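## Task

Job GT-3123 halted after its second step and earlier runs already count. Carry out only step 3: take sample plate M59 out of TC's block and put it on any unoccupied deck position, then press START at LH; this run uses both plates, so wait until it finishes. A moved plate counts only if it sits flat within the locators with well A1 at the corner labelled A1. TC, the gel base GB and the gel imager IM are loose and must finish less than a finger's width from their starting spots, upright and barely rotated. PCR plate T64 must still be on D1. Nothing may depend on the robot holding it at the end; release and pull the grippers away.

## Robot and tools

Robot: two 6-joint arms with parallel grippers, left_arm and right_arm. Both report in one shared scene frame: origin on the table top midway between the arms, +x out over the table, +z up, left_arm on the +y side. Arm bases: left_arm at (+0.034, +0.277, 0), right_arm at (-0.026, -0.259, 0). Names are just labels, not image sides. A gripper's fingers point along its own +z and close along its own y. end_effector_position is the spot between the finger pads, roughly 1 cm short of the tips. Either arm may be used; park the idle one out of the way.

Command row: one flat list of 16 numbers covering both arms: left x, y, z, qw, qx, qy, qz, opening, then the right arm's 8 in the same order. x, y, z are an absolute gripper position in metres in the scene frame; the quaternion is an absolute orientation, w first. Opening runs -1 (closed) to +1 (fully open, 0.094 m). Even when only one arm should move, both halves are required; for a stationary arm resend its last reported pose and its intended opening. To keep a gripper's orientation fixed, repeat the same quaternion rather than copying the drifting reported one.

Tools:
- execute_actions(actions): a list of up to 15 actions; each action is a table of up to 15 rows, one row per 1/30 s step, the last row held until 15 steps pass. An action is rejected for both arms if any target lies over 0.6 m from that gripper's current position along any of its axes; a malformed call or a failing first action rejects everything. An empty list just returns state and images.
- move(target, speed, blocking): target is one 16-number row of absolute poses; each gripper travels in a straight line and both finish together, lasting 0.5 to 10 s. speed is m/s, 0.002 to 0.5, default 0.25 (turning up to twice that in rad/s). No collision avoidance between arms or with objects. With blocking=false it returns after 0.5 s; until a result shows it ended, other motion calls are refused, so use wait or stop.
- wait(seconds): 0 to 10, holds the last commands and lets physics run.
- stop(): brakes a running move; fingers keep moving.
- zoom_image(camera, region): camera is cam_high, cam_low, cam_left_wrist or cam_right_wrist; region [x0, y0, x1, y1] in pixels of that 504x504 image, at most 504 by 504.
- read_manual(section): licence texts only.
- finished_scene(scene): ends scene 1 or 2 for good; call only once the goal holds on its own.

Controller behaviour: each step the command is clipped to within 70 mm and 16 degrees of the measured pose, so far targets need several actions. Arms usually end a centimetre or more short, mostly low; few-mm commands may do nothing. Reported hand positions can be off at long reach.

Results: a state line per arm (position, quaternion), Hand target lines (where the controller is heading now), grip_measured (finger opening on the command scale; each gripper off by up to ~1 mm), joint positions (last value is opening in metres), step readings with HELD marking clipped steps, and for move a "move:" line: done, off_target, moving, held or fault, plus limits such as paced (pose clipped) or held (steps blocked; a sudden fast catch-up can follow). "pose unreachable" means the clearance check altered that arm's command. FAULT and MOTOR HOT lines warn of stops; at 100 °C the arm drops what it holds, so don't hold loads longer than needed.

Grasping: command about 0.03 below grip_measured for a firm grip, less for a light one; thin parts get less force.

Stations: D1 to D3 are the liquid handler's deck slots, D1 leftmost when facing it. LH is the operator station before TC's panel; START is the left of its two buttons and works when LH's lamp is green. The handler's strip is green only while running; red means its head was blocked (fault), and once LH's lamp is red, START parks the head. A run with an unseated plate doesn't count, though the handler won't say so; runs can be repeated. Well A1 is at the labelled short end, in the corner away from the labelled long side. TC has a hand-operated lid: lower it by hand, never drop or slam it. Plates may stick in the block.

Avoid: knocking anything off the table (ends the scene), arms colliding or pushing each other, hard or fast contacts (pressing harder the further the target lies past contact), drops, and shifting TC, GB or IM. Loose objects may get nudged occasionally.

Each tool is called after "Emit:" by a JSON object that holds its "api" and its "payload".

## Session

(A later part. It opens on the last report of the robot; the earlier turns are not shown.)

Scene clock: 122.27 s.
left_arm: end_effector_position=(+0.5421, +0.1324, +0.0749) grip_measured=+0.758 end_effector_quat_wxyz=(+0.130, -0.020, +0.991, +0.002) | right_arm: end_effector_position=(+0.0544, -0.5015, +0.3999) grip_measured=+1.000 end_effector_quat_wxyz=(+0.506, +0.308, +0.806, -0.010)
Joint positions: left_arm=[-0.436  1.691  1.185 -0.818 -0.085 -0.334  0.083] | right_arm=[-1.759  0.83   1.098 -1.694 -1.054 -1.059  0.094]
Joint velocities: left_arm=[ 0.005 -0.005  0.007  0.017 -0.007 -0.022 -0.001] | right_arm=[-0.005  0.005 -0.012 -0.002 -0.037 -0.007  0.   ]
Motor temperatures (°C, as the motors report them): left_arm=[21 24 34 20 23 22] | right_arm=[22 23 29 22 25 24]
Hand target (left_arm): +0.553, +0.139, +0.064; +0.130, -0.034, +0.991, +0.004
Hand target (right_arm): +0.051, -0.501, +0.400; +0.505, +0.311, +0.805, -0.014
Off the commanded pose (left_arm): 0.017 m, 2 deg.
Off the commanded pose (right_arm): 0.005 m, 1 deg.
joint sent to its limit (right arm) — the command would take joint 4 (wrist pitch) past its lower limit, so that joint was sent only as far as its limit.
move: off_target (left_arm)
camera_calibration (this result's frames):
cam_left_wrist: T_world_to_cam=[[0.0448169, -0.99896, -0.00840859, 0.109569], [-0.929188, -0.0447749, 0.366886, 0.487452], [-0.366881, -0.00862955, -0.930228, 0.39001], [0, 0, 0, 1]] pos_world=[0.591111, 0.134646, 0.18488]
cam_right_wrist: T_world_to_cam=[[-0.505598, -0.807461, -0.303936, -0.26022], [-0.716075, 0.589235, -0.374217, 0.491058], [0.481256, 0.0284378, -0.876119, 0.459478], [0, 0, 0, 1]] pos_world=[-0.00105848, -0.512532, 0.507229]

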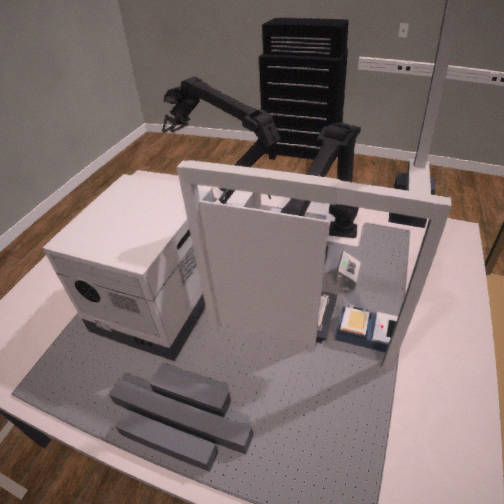

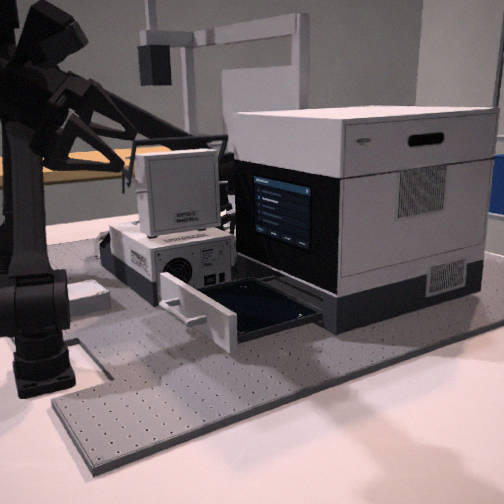

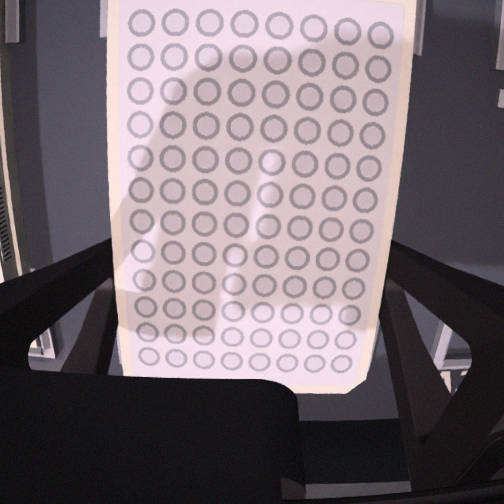

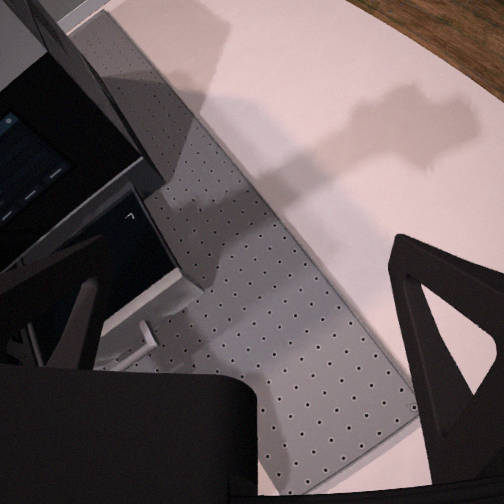

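Resting on the near locator. Lift and redo the descent further out.

Emit:
{"api": "move", "payload": {"target": [0.556,0.139,0.13,0.13,-0.034,0.991,0.004,0.68,0.05,-0.5,0.4,0.5,0.3,0.8,0,1], "speed": 0.05}}

Emit:
{"api": "move", "payload": {"target": [0.553,0.138,0.07,0.13,-0.034,0.991,0.004,0.68,0.05,-0.5,0.4,0.5,0.3,0.8,0,1], "speed": 0.02}}

Scene clock: 126.63 s.
left_arm: end_effector_position=(+0.5322, +0.1381, +0.0901) grip_measured=+0.758 end_effector_quat_wxyz=(+0.090, -0.020, +0.996, +0.015) | right_arm: end_effector_position=(+0.0544, -0.5015, +0.3999) grip_measured=+1.000 end_effector_quat_wxyz=(+0.506, +0.308, +0.806, -0.010)
Joint positions: left_arm=[-0.431  1.689  1.238 -0.958 -0.085 -0.331  0.083] | right_arm=[-1.759  0.83   1.098 -1.694 -1.054 -1.059  0.094]
Joint velocities: left_arm=[-0.015 -0.024 -0.002 -0.007 -0.007 -0.037  0.   ] | right_arm=[-0.015 -0.015  0.002  0.007 -0.081 -0.007  0.   ]
Motor temperatures (°C, as the motors report them): left_arm=[21 24 34 20 23 22] | right_arm=[22 23 29 22 25 24]
Hand target (left_arm): +0.554, +0.139, +0.130; +0.130, -0.034, +0.991, +0.004
Hand target (right_arm): +0.051, -0.501, +0.400; +0.505, +0.311, +0.805, -0.014
Off the commanded pose (left_arm): 0.046 m, 5 deg.
Off the commanded pose (right_arm): 0.005 m, 1 deg.
joint sent to its limit (right arm) — the command would take joint 4 (wrist pitch) past its lower limit, so that joint was sent only as far as its limit.
move: off_target (left_arm)
camera_calibration (this result's frames):
cam_left_wrist: T_world_to_cam=[[0.045581, -0.998291, -0.0365753, 0.117817], [-0.89679, -0.057022, 0.438766, 0.450957], [-0.440101, 0.012801, -0.897857, 0.433595], [0, 0, 0, 1]] pos_world=[0.58987, 0.137779, 0.195751]
cam_right_wrist: T_world_to_cam=[[-0.505598, -0.807461, -0.303936, -0.26022], [-0.716075, 0.589235, -0.374217, 0.491058], [0.481256, 0.0284378, -0.876119, 0.459478], [0, 0, 0, 1]] pos_world=[-0.00105848, -0.512532, 0.507229]

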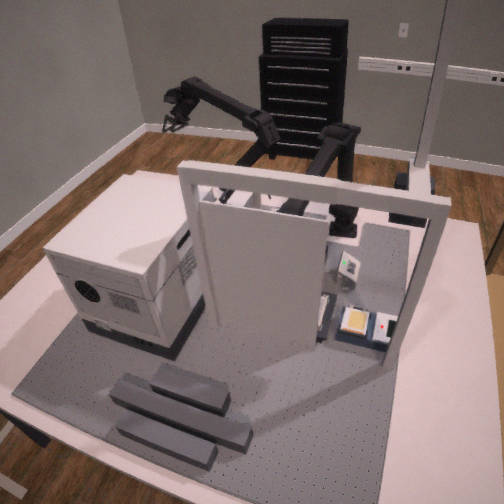

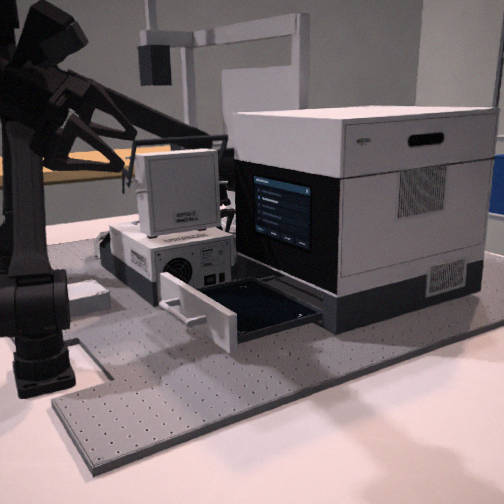

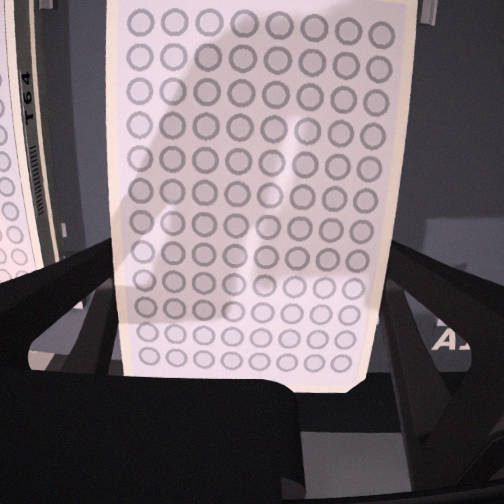

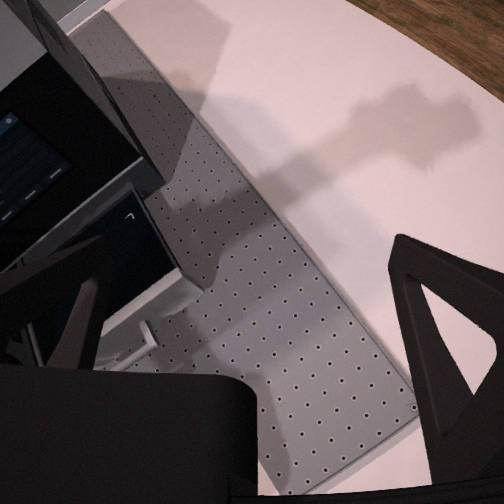

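Scene clock: 129.07 s.
left_arm: end_effector_position=(+0.5481, +0.1337, +0.0795) grip_measured=+0.758 end_effector_quat_wxyz=(+0.132, -0.024, +0.991, +0.002) | right_arm: end_effector_position=(+0.0544, -0.5015, +0.3999) grip_measured=+1.000 end_effector_quat_wxyz=(+0.506, +0.308, +0.806, -0.010)
Joint positions: left_arm=[-0.431  1.696  1.203 -0.827 -0.087 -0.336  0.083] | right_arm=[-1.759  0.83   1.098 -1.694 -1.054 -1.059  0.094]
Joint velocities: left_arm=[-0.015 -0.005 -0.002  0.002 -0.022  0.037 -0.   ] | right_arm=[-0.015 -0.005 -0.002  0.002 -0.095 -0.051  0.   ]
Motor temperatures (°C, as the motors report them): left_arm=[21 25 34 20 23 22] | right_arm=[22 23 29 22 25 24]
Hand target (left_arm): +0.553, +0.138, +0.070; +0.130, -0.034, +0.991, +0.004
Hand target (right_arm): +0.051, -0.501, +0.400; +0.505, +0.311, +0.805, -0.014
Off the commanded pose (left_arm): 0.012 m, 1 deg.
Off the commanded pose (right_arm): 0.005 m, 1 deg.
joint sent to its limit (right arm) — the command would take joint 4 (wrist pitch) past its lower limit, so that joint was sent only as far as its limit.
move: off_target (left_arm)
camera_calibration (this result's frames):
cam_left_wrist: T_world_to_cam=[[0.0528568, -0.998572, -0.00775179, 0.106062], [-0.930735, -0.0520759, 0.361967, 0.493637], [-0.361854, -0.0119176, -0.932159, 0.39428], [0, 0, 0, 1]] pos_world=[0.596511, 0.136316, 0.189673]
cam_right_wrist: T_world_to_cam=[[-0.505598, -0.807461, -0.303936, -0.26022], [-0.716075, 0.589235, -0.374217, 0.491058], [0.481256, 0.0284378, -0.876119, 0.459478], [0, 0, 0, 1]] pos_world=[-0.00105848, -0.512532, 0.507229]

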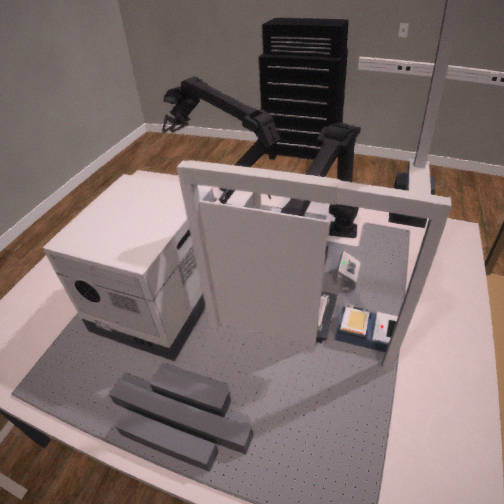

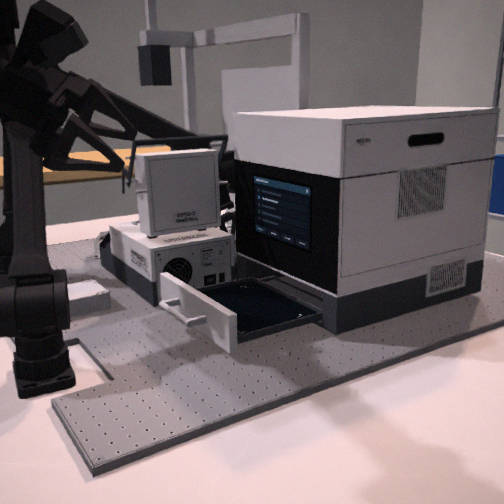

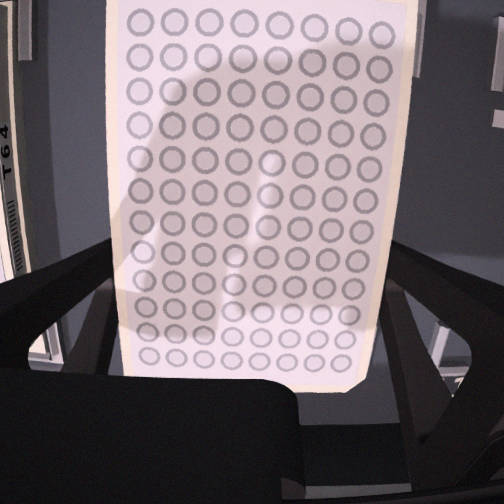

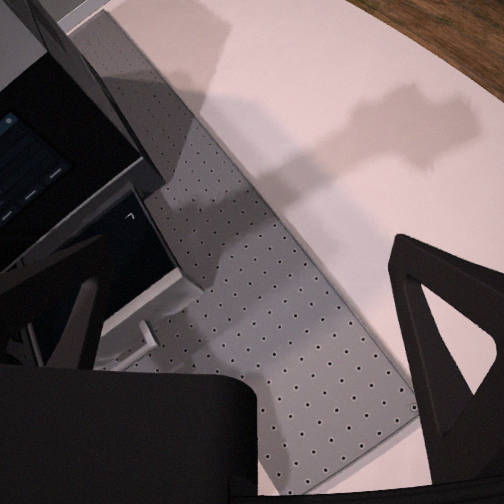

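Emit:
{"api": "move", "payload": {"target": [0.552,0.127,0.07,0.13,-0.034,0.991,0.004,0.68,0.05,-0.5,0.4,0.5,0.3,0.8,0,1], "speed": 0.01}}

Scene clock: 132.57 s.
left_arm: end_effector_position=(+0.5481, +0.1344, +0.0774) grip_measured=+0.758 end_effector_quat_wxyz=(+0.131, -0.033, +0.991, +0.004) | right_arm: end_effector_position=(+0.0544, -0.5015, +0.3999) grip_measured=+1.000 end_effector_quat_wxyz=(+0.506, +0.308, +0.806, -0.010)
Joint positions: left_arm=[-0.431  1.7    1.203 -0.827 -0.091 -0.354  0.083] | right_arm=[-1.759  0.83   1.098 -1.694 -1.054 -1.059  0.094]
Joint velocities: left_arm=[-0.005  0.005  0.022  0.007 -0.022  0.022 -0.   ] | right_arm=[-0.005 -0.005 -0.017 -0.007  0.051 -0.125  0.   ]
Motor temperatures (°C, as the motors report them): left_arm=[21 25 34 20 23 22] | right_arm=[22 23 29 22 25 24]
Hand target (left_arm): +0.552, +0.127, +0.070; +0.130, -0.034, +0.991, +0.004
Hand target (right_arm): +0.051, -0.501, +0.400; +0.505, +0.311, +0.805, -0.014
Off the commanded pose (left_arm): 0.011 m, 0 deg.
Off the commanded pose (right_arm): 0.005 m, 1 deg.
joint sent to its limit (right arm) — the command would take joint 4 (wrist pitch) past its lower limit, so that joint was sent only as far as its limit.
move: off_target (left_arm)
camera_calibration (this result's frames):
cam_left_wrist: T_world_to_cam=[[0.0707737, -0.997457, -0.00846003, 0.0968859], [-0.928709, -0.0689859, 0.364336, 0.495399], [-0.363993, -0.0179285, -0.931229, 0.394249], [0, 0, 0, 1]] pos_world=[0.596728, 0.137883, 0.187464]
cam_right_wrist: T_world_to_cam=[[-0.505598, -0.807461, -0.303936, -0.26022], [-0.716075, 0.589235, -0.374217, 0.491058], [0.481256, 0.0284378, -0.876119, 0.459478], [0, 0, 0, 1]] pos_world=[-0.00105848, -0.512532, 0.507229]

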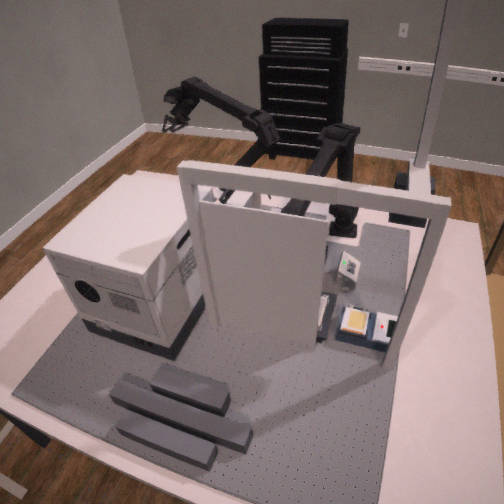

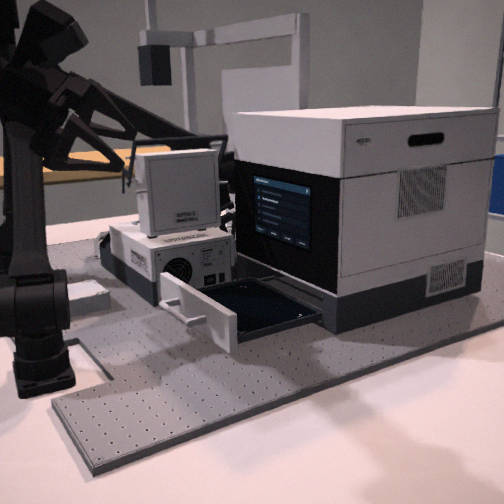

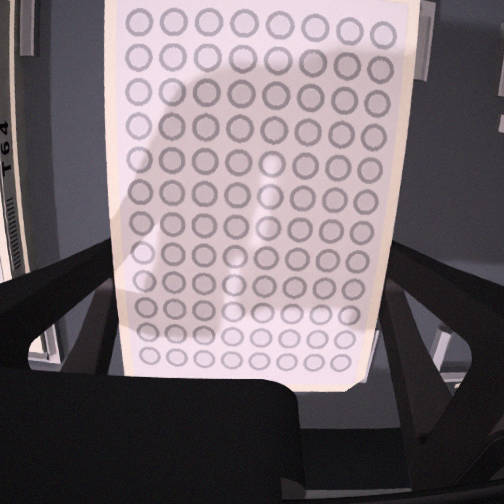

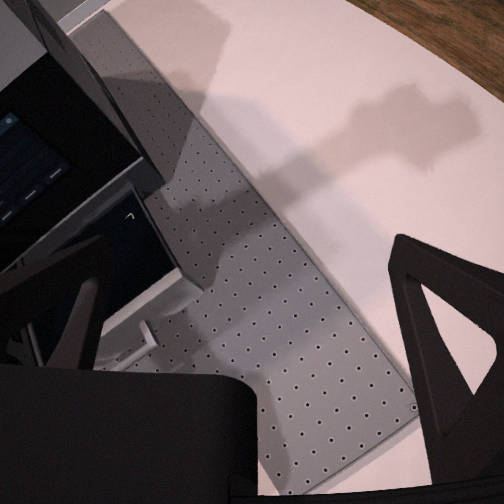

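Emit:
{"api": "execute_actions", "payload": {"actions": [[[0.549,0.123,0.073,0.13,-0.008,0.991,0.001,0.68,0.05,-0.5,0.4,0.5,0.3,0.8,0,1]],[[0.549,0.123,0.073,0.13,-0.008,0.991,0.001,0.68,0.05,-0.5,0.4,0.5,0.3,0.8,0,1]]]}}

Scene clock: 135.83 s.
left_arm: end_effector_position=(+0.5480, +0.1343, +0.0774) grip_measured=+0.758 end_effector_quat_wxyz=(+0.131, -0.026, +0.991, +0.004) | right_arm: end_effector_position=(+0.0544, -0.5015, +0.3999) grip_measured=+1.000 end_effector_quat_wxyz=(+0.506, +0.308, +0.806, -0.010)
Joint positions: left_arm=[-0.431  1.7    1.203 -0.827 -0.091 -0.341  0.083] | right_arm=[-1.759  0.83   1.098 -1.694 -1.054 -1.059  0.094]
Joint velocities: left_arm=[-0.005 -0.015  0.002  0.017 -0.066  0.007 -0.001] | right_arm=[ 0.005 -0.005  0.012  0.002 -0.037  0.037  0.   ]
Motor temperatures (°C, as the motors report them): left_arm=[21 25 34 20 23 22] | right_arm=[22 23 29 22 25 24]
Hand target (left_arm): +0.549, +0.123, +0.073; +0.130, -0.008, +0.991, +0.001
Hand target (right_arm): +0.051, -0.501, +0.400; +0.505, +0.311, +0.805, -0.014
Off the commanded pose (left_arm): 0.012 m, 2 deg.
Off the commanded pose (right_arm): 0.005 m, 1 deg.
joint sent to its limit (right arm) — the command would take joint 4 (wrist pitch) past its lower limit, so that joint was sent only as far as its limit.
Step readings (end_effector_position; steps 1 to 15: 1st action; 16 to 30: 2nd action):
0: left_arm (+0.5481, +0.1344, +0.0774) | right_arm (+0.0544, -0.5015, +0.3999)
1: left_arm (+0.5480, +0.1343, +0.0774) | right_arm (+0.0544, -0.5015, +0.3999)
2: left_arm (+0.5480, +0.1343, +0.0774) | right_arm (+0.0544, -0.5015, +0.3999)
4: left_arm (+0.5480, +0.1343, +0.0774) | right_arm (+0.0544, -0.5015, +0.3999)
8: left_arm (+0.5480, +0.1343, +0.0774) | right_arm (+0.0544, -0.5015, +0.3999)
15: left_arm (+0.5480, +0.1343, +0.0774) | right_arm (+0.0544, -0.5015, +0.3999)
16: left_arm (+0.5480, +0.1343, +0.0774) | right_arm (+0.0544, -0.5015, +0.3999)
17: left_arm (+0.5480, +0.1343, +0.0774) | right_arm (+0.0544, -0.5015, +0.3999)
19: left_arm (+0.5480, +0.1343, +0.0774) | right_arm (+0.0544, -0.5015, +0.3999)
23: left_arm (+0.5480, +0.1343, +0.0774) | right_arm (+0.0544, -0.5015, +0.3999)
30: end_effector_position above
camera_calibration (this result's frames):
cam_left_wrist: T_world_to_cam=[[0.0580848, -0.99825, -0.0111344, 0.104031], [-0.929365, -0.0581428, 0.364555, 0.494248], [-0.364564, -0.0108271, -0.931115, 0.393573], [0, 0, 0, 1]] pos_world=[0.596776, 0.136847, 0.18744]
cam_right_wrist: T_world_to_cam=[[-0.505598, -0.807461, -0.303936, -0.26022], [-0.716075, 0.589235, -0.374217, 0.491058], [0.481256, 0.0284378, -0.876119, 0.459478], [0, 0, 0, 1]] pos_world=[-0.00105848, -0.512532, 0.507229]

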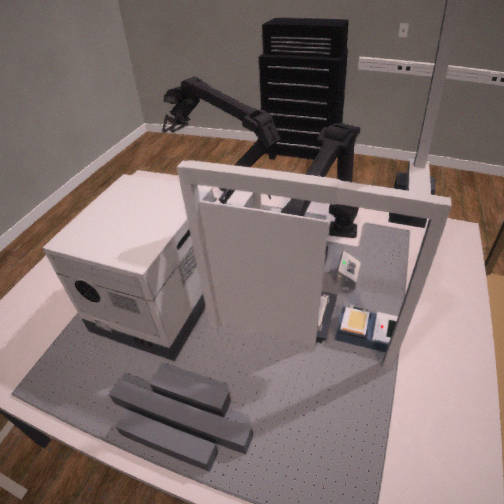

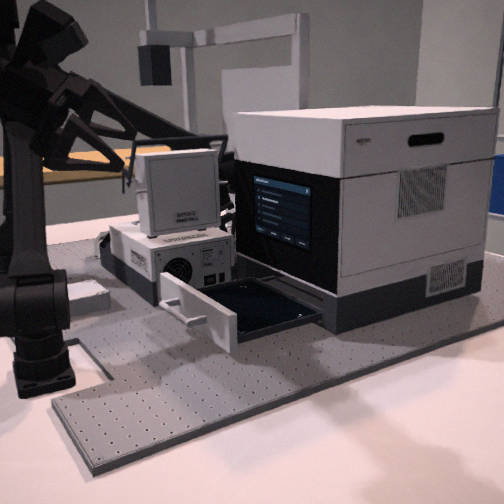

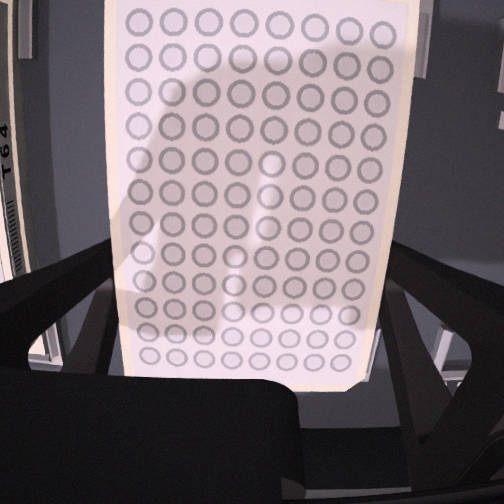

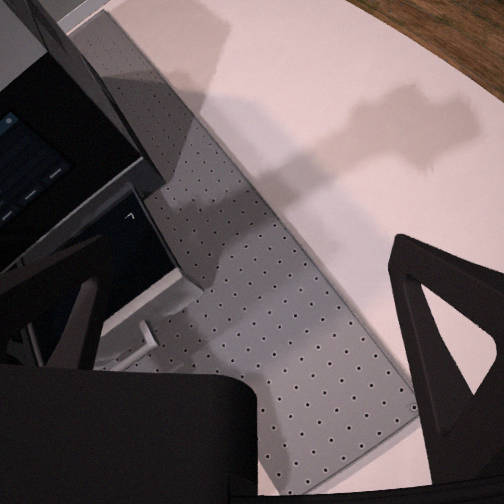

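Emit:
{"api": "execute_actions", "payload": {"actions": [[[0.546,0.119,0.073,0.13,-0.004,0.991,0.001,0.68,0.05,-0.5,0.4,0.5,0.3,0.8,0,1]]]}}

Scene clock: 138.00 s.
left_arm: end_effector_position=(+0.5453, +0.1274, +0.0766) grip_measured=+0.758 end_effector_quat_wxyz=(+0.130, -0.017, +0.991, +0.003) | right_arm: end_effector_position=(+0.0544, -0.5015, +0.3999) grip_measured=+1.000 end_effector_quat_wxyz=(+0.506, +0.308, +0.806, -0.010)
Joint positions: left_arm=[-0.444  1.7    1.201 -0.827 -0.089 -0.336  0.083] | right_arm=[-1.759  0.83   1.098 -1.694 -1.054 -1.059  0.094]
Joint velocities: left_arm=[-0.005 -0.024 -0.007 -0.002 -0.066  0.022 -0.001] | right_arm=[ 0.005 -0.015 -0.007  0.002  0.066 -0.051  0.   ]
Motor temperatures (°C, as the motors report them): left_arm=[21 25 33 20 23 22] | right_arm=[22 23 29 22 25 24]
Hand target (left_arm): +0.546, +0.119, +0.073; +0.130, -0.004, +0.991, +0.001
Hand target (right_arm): +0.051, -0.501, +0.400; +0.505, +0.311, +0.805, -0.014
Off the commanded pose (left_arm): 0.009 m, 2 deg.
Off the commanded pose (right_arm): 0.005 m, 1 deg.
joint sent to its limit (right arm) — the command would take joint 4 (wrist pitch) past its lower limit, so that joint was sent only as far as its limit.
Step readings (end_effector_position):
0: left_arm (+0.5480, +0.1343, +0.0774) | right_arm (+0.0544, -0.5015, +0.3999)
1: left_arm (+0.5480, +0.1343, +0.0774) | right_arm (+0.0544, -0.5015, +0.3999)
2: left_arm (+0.5480, +0.1341, +0.0774) | right_arm (+0.0544, -0.5015, +0.3999)
4: left_arm (+0.5479, +0.1339, +0.0774) | right_arm (+0.0544, -0.5015, +0.3999)
8: left_arm (+0.5468, +0.1306, +0.0772) | right_arm (+0.0544, -0.5015, +0.3999)
15: end_effector_position above
camera_calibration (this result's frames):
cam_left_wrist: T_world_to_cam=[[0.0395681, -0.999149, -0.0116886, 0.107589], [-0.929433, -0.0410971, 0.366696, 0.489242], [-0.366864, -0.00364567, -0.930267, 0.392034], [0, 0, 0, 1]] pos_world=[0.594283, 0.129033, 0.186551]
cam_right_wrist: T_world_to_cam=[[-0.505598, -0.807461, -0.303936, -0.26022], [-0.716075, 0.589235, -0.374217, 0.491058], [0.481256, 0.0284378, -0.876119, 0.459478], [0, 0, 0, 1]] pos_world=[-0.00105848, -0.512532, 0.507229]

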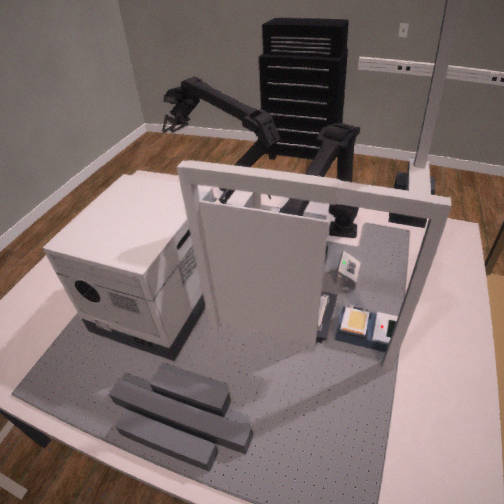

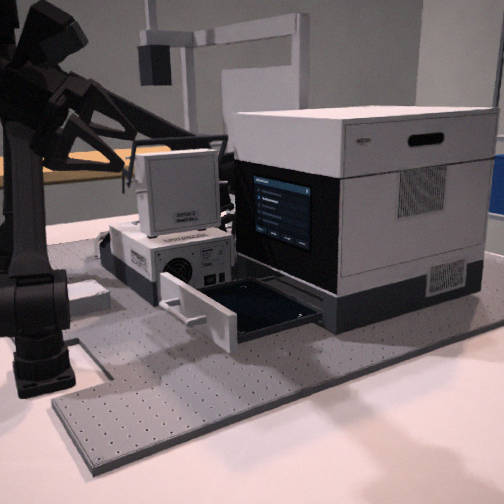

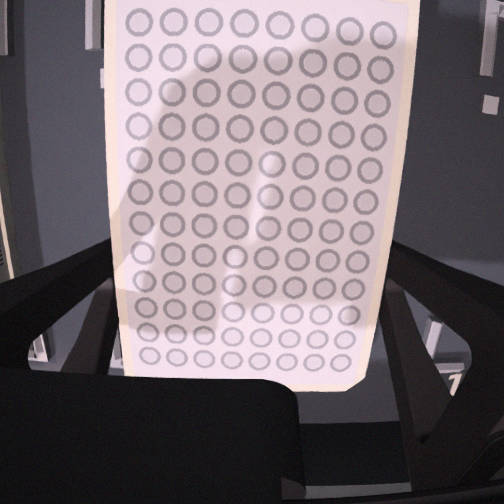

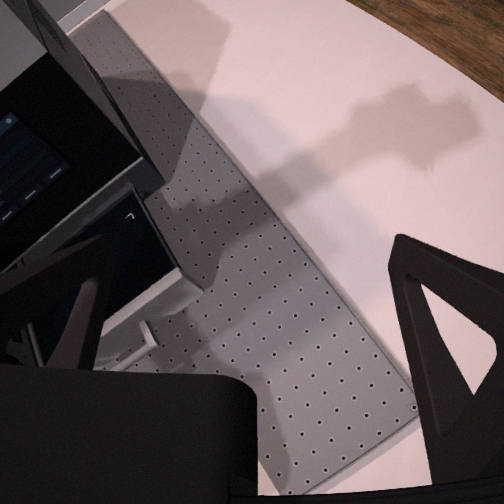

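Emit:
{"api": "execute_actions", "payload": {"actions": [[[0.55,0.143,0.073,0.13,-0.03,0.991,0.003,0.68,0.05,-0.5,0.4,0.5,0.3,0.8,0,1],[0.55,0.143,0.073,0.13,-0.03,0.991,0.003,0.68,0.05,-0.5,0.4,0.5,0.3,0.8,0,1],[0.55,0.143,0.073,0.13,-0.03,0.991,0.003,0.68,0.05,-0.5,0.4,0.5,0.3,0.8,0,1],[0.55,0.143,0.073,0.13,-0.03,0.991,0.003,0.68,0.05,-0.5,0.4,0.5,0.3,0.8,0,1],[0.55,0.1395,0.073,0.13,-0.03,0.991,0.003,0.68,0.05,-0.5,0.4,0.5,0.3,0.8,0,1]]]}}

Scene clock: 141.47 s.
left_arm: end_effector_position=(+0.5453, +0.1325, +0.0748) grip_measured=+0.758 end_effector_quat_wxyz=(+0.127, -0.022, +0.992, +0.001) | right_arm: end_effector_position=(+0.0544, -0.5015, +0.3999) grip_measured=+1.000 end_effector_quat_wxyz=(+0.506, +0.308, +0.806, -0.010)
Joint positions: left_arm=[-0.433  1.7    1.197 -0.825 -0.082 -0.334  0.083] | right_arm=[-1.759  0.83   1.098 -1.694 -1.054 -1.059  0.094]
Joint velocities: left_arm=[-0.024 -0.015  0.002 -0.007 -0.007 -0.051  0.001] | right_arm=[-0.015  0.005 -0.007 -0.007 -0.051 -0.037  0.   ]
Motor temperatures (°C, as the motors report them): left_arm=[21 25 33 20 22 22] | right_arm=[22 23 29 22 25 24]
Hand target (left_arm): +0.550, +0.140, +0.073; +0.130, -0.030, +0.991, +0.003
Hand target (right_arm): +0.051, -0.501, +0.400; +0.505, +0.311, +0.805, -0.014
Off the commanded pose (left_arm): 0.009 m, 1 deg.
Off the commanded pose (right_arm): 0.005 m, 1 deg.
joint sent to its limit (right arm) — the command would take joint 4 (wrist pitch) past its lower limit, so that joint was sent only as far as its limit.
Step readings (end_effector_position):
0: left_arm (+0.5453, +0.1274, +0.0766) | right_arm (+0.0544, -0.5015, +0.3999)
1: left_arm (+0.5452, +0.1279, +0.0763) | right_arm (+0.0544, -0.5015, +0.3999)
2: left_arm (+0.5451, +0.1285, +0.0760) | right_arm (+0.0544, -0.5015, +0.3999)
4: left_arm (+0.5454, +0.1288, +0.0758) | right_arm (+0.0544, -0.5015, +0.3999)
8: left_arm (+0.5454, +0.1318, +0.0751) | right_arm (+0.0544, -0.5015, +0.3999)
15: end_effector_position above
camera_calibration (this result's frames):
cam_left_wrist: T_world_to_cam=[[0.0477422, -0.99884, -0.00625494, 0.107741], [-0.92748, -0.0466543, 0.370951, 0.489464], [-0.370813, -0.0119087, -0.928631, 0.393534], [0, 0, 0, 1]] pos_world=[0.594751, 0.135138, 0.184555]
cam_right_wrist: T_world_to_cam=[[-0.505598, -0.807461, -0.303936, -0.26022], [-0.716075, 0.589235, -0.374217, 0.491058], [0.481256, 0.0284378, -0.876119, 0.459478], [0, 0, 0, 1]] pos_world=[-0.00105848, -0.512532, 0.507229]

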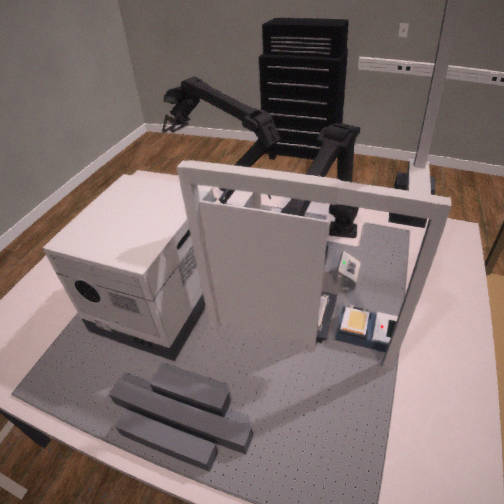

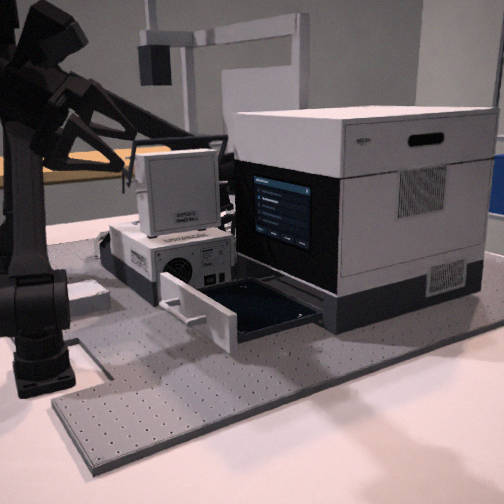

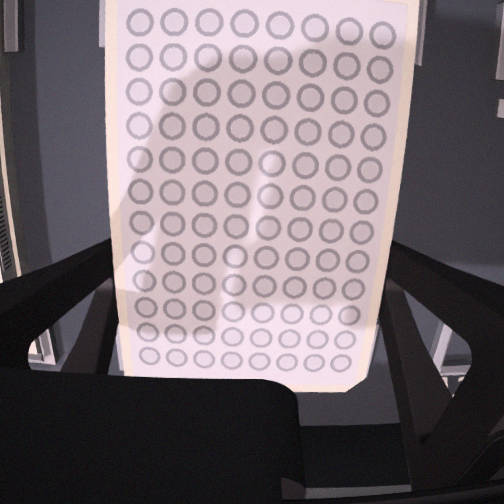

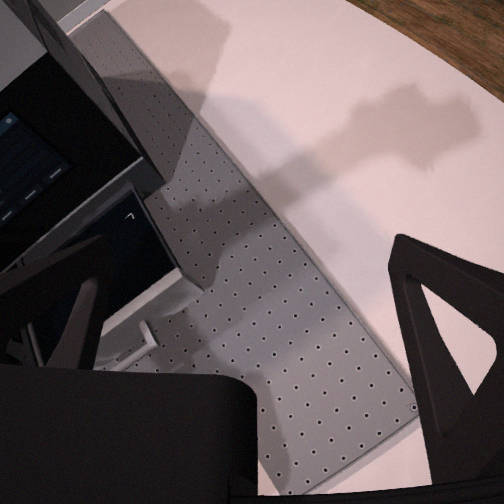

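Emit:
{"api": "move", "payload": {"target": [0.552,0.133,0.06,0.13,-0.022,0.991,0.003,0.68,0.05,-0.5,0.4,0.5,0.3,0.8,0,1], "speed": 0.01}}

Emit:
{"api": "move", "payload": {"target": [0.55,0.133,0.07,0.13,-0.022,0.991,0.003,1,0.05,-0.5,0.4,0.5,0.3,0.8,0,1], "speed": 0.01}}

Emit:
{"api": "move", "payload": {"target": [0.56,0.128,0.24,0.2,-0.022,0.98,0.003,1,0.05,-0.5,0.4,0.5,0.3,0.8,0,1], "speed": 0.08}}

Scene clock: 147.10 s.
left_arm: end_effector_position=(+0.5468, +0.1321, +0.0720) grip_measured=+0.758 end_effector_quat_wxyz=(+0.131, -0.022, +0.991, -0.000) | right_arm: end_effector_position=(+0.0544, -0.5015, +0.3999) grip_measured=+1.000 end_effector_quat_wxyz=(+0.506, +0.308, +0.806, -0.010)
Joint positions: left_arm=[-0.433  1.704  1.192 -0.809 -0.082 -0.334  0.083] | right_arm=[-1.759  0.83   1.098 -1.694 -1.054 -1.059  0.094]
Joint velocities: left_arm=[-0.015 -0.015 -0.002 -0.007  0.022  0.022 -0.001] | right_arm=[-0.005 -0.015  0.002  0.002 -0.037  0.037  0.   ]
Motor temperatures (°C, as the motors report them): left_arm=[21 25 33 20 22 22] | right_arm=[22 23 29 22 26 24]
Hand target (left_arm): +0.551, +0.133, +0.060; +0.130, -0.022, +0.991, +0.003
Hand target (right_arm): +0.051, -0.501, +0.400; +0.505, +0.311, +0.805, -0.014
Off the commanded pose (left_arm): 0.013 m, 0 deg.
Off the commanded pose (right_arm): 0.005 m, 1 deg.
joint sent to its limit (right arm) — the command would take joint 4 (wrist pitch) past its lower limit, so that joint was sent only as far as its limit.
move: off_target (left_arm)
camera_calibration (this result's frames):
cam_left_wrist: T_world_to_cam=[[0.0478715, -0.998845, -0.00412828, 0.107028], [-0.930062, -0.0460814, 0.364503, 0.493691], [-0.364272, -0.0136097, -0.931193, 0.388312], [0, 0, 0, 1]] pos_world=[0.595491, 0.134939, 0.182084]
cam_right_wrist: T_world_to_cam=[[-0.505598, -0.807461, -0.303936, -0.26022], [-0.716075, 0.589235, -0.374217, 0.491058], [0.481256, 0.0284378, -0.876119, 0.459478], [0, 0, 0, 1]] pos_world=[-0.00105848, -0.512532, 0.507229]

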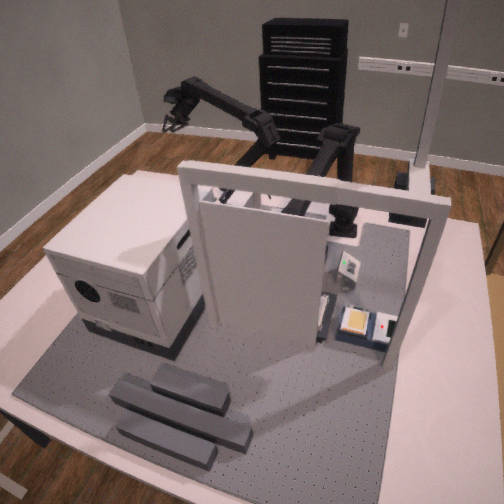

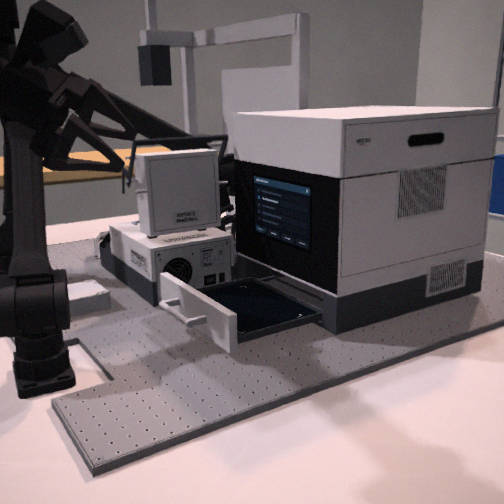

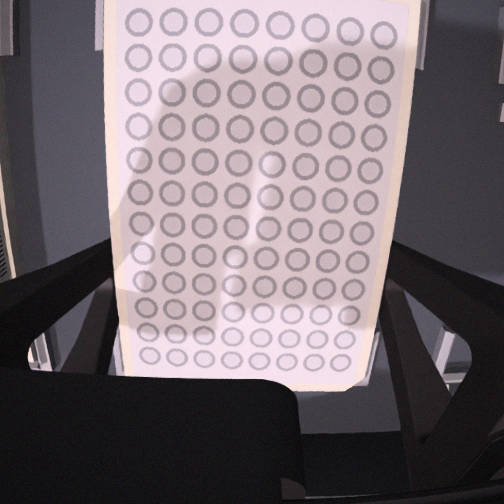

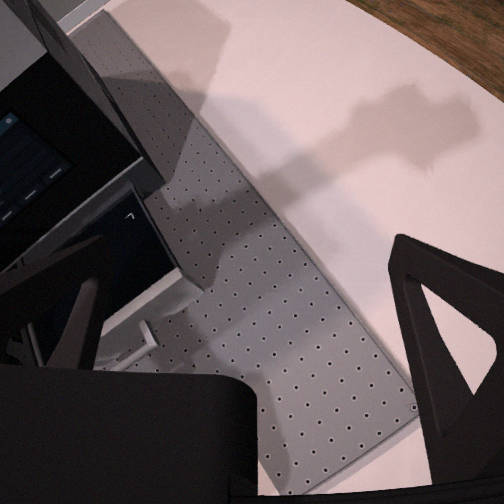

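Scene clock: 148.40 s.
left_arm: end_effector_position=(+0.5467, +0.1324, +0.0719) grip_measured=+1.000 end_effector_quat_wxyz=(+0.131, -0.022, +0.991, +0.001) | right_arm: end_effector_position=(+0.0544, -0.5015, +0.3999) grip_measured=+1.000 end_effector_quat_wxyz=(+0.506, +0.308, +0.806, -0.010)
Joint positions: left_arm=[-0.433  1.704  1.192 -0.809 -0.083 -0.334  0.094] | right_arm=[-1.759  0.83   1.098 -1.694 -1.054 -1.059  0.094]
Joint velocities: left_arm=[-0.015 -0.015 -0.007 -0.012 -0.007 -0.066  0.   ] | right_arm=[-0.005 -0.015 -0.007  0.012 -0.037 -0.051  0.   ]
Motor temperatures (°C, as the motors report them): left_arm=[21 25 33 20 22 22] | right_arm=[22 23 29 22 26 24]
Hand target (left_arm): +0.550, +0.133, +0.070; +0.130, -0.022, +0.991, +0.003
Hand target (right_arm): +0.051, -0.501, +0.400; +0.505, +0.311, +0.805, -0.014
Off the commanded pose (left_arm): 0.004 m, 0 deg.
Off the commanded pose (right_arm): 0.005 m, 1 deg.
joint sent to its limit (right arm) — the command would take joint 4 (wrist pitch) past its lower limit, so that joint was sent only as far as its limit.
move: done
camera_calibration (this result's frames):
cam_left_wrist: T_world_to_cam=[[0.0481535, -0.998826, -0.00530087, 0.107196], [-0.930035, -0.0467714, 0.364482, 0.493736], [-0.364302, -0.0126211, -0.931195, 0.388039], [0, 0, 0, 1]] pos_world=[0.595393, 0.13506, 0.181951]
cam_right_wrist: T_world_to_cam=[[-0.505598, -0.807461, -0.303936, -0.26022], [-0.716075, 0.589235, -0.374217, 0.491058], [0.481256, 0.0284378, -0.876119, 0.459478], [0, 0, 0, 1]] pos_world=[-0.00105848, -0.512532, 0.507229]

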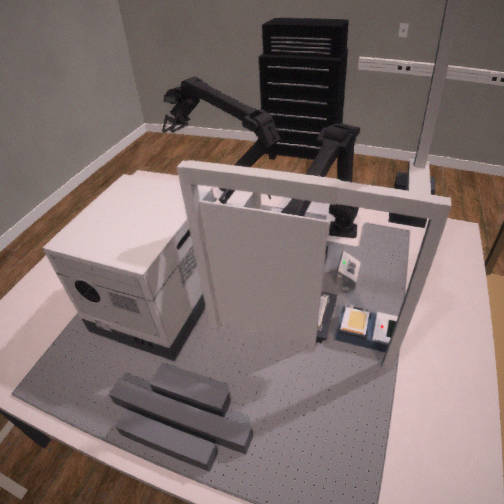

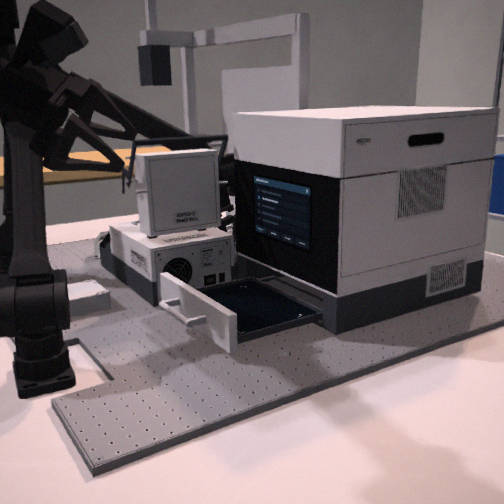

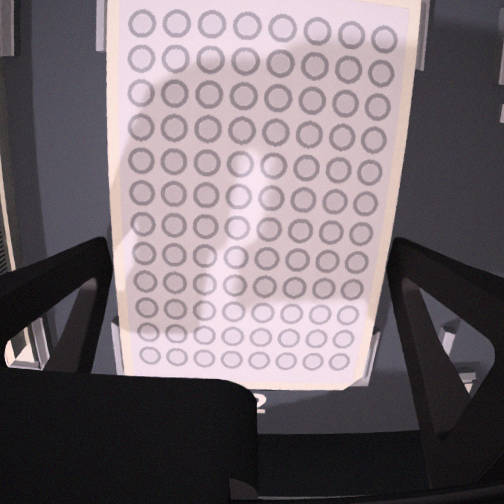

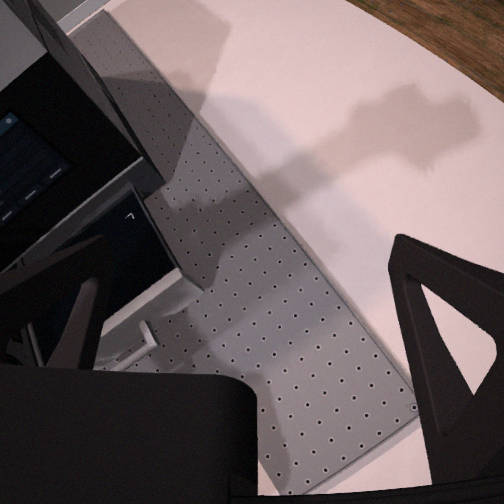

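Scene clock: 150.90 s.
left_arm: end_effector_position=(+0.5494, +0.1387, +0.1999) grip_measured=+1.000 end_effector_quat_wxyz=(+0.164, -0.025, +0.986, +0.016) | right_arm: end_effector_position=(+0.0544, -0.5015, +0.3999) grip_measured=+1.000 end_effector_quat_wxyz=(+0.506, +0.308, +0.806, -0.010)
Joint positions: left_arm=[-0.436  1.562  1.36  -1.066 -0.134 -0.334  0.094] | right_arm=[-1.759  0.83   1.098 -1.694 -1.054 -1.059  0.094]
Joint velocities: left_arm=[-0.015 -0.015 -0.002  0.027  0.037  0.037  0.   ] | right_arm=[-0.005 -0.005  0.002 -0.007  0.022 -0.081  0.   ]
Motor temperatures (°C, as the motors report them): left_arm=[21 26 34 20 22 22] | right_arm=[22 23 30 22 26 24]
Hand target (left_arm): +0.560, +0.128, +0.240; +0.200, -0.023, +0.980, +0.003
Hand target (right_arm): +0.051, -0.501, +0.400; +0.505, +0.311, +0.805, -0.014
Off the commanded pose (left_arm): 0.043 m, 4 deg.
Off the commanded pose (right_arm): 0.005 m, 1 deg.
joint sent to its limit (right arm) — the command would take joint 4 (wrist pitch) past its lower limit, so that joint was sent only as far as its limit.
move: off_target (left_arm)
camera_calibration (this result's frames):
cam_left_wrist: T_world_to_cam=[[0.0597828, -0.997689, -0.0323009, 0.112895], [-0.951364, -0.066744, 0.300751, 0.477147], [-0.302211, 0.0127502, -0.953156, 0.475072], [0, 0, 0, 1]] pos_world=[0.590764, 0.138423, 0.312962]
cam_right_wrist: T_world_to_cam=[[-0.505598, -0.807461, -0.303936, -0.26022], [-0.716075, 0.589235, -0.374217, 0.491058], [0.481256, 0.0284378, -0.876119, 0.459478], [0, 0, 0, 1]] pos_world=[-0.00105848, -0.512532, 0.507229]

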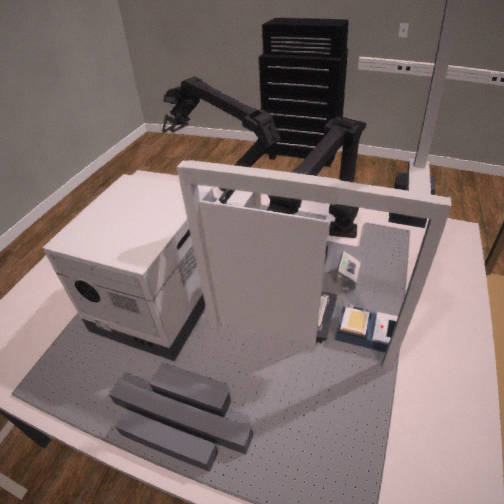

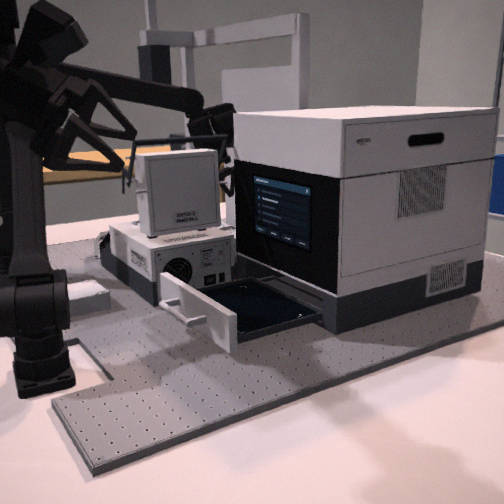

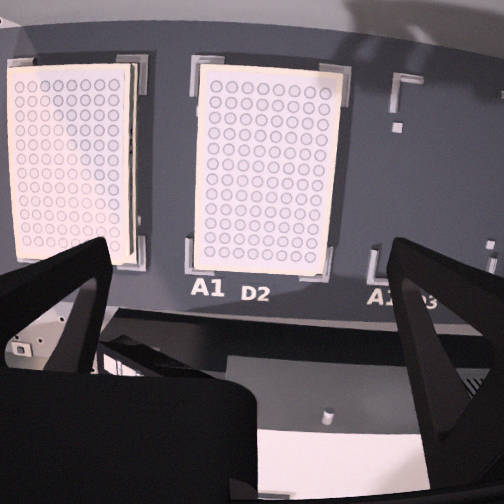

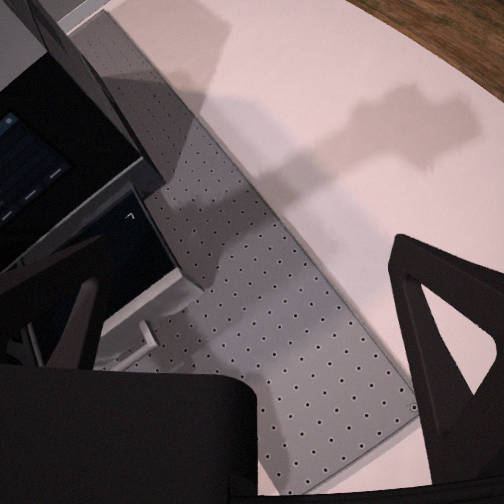

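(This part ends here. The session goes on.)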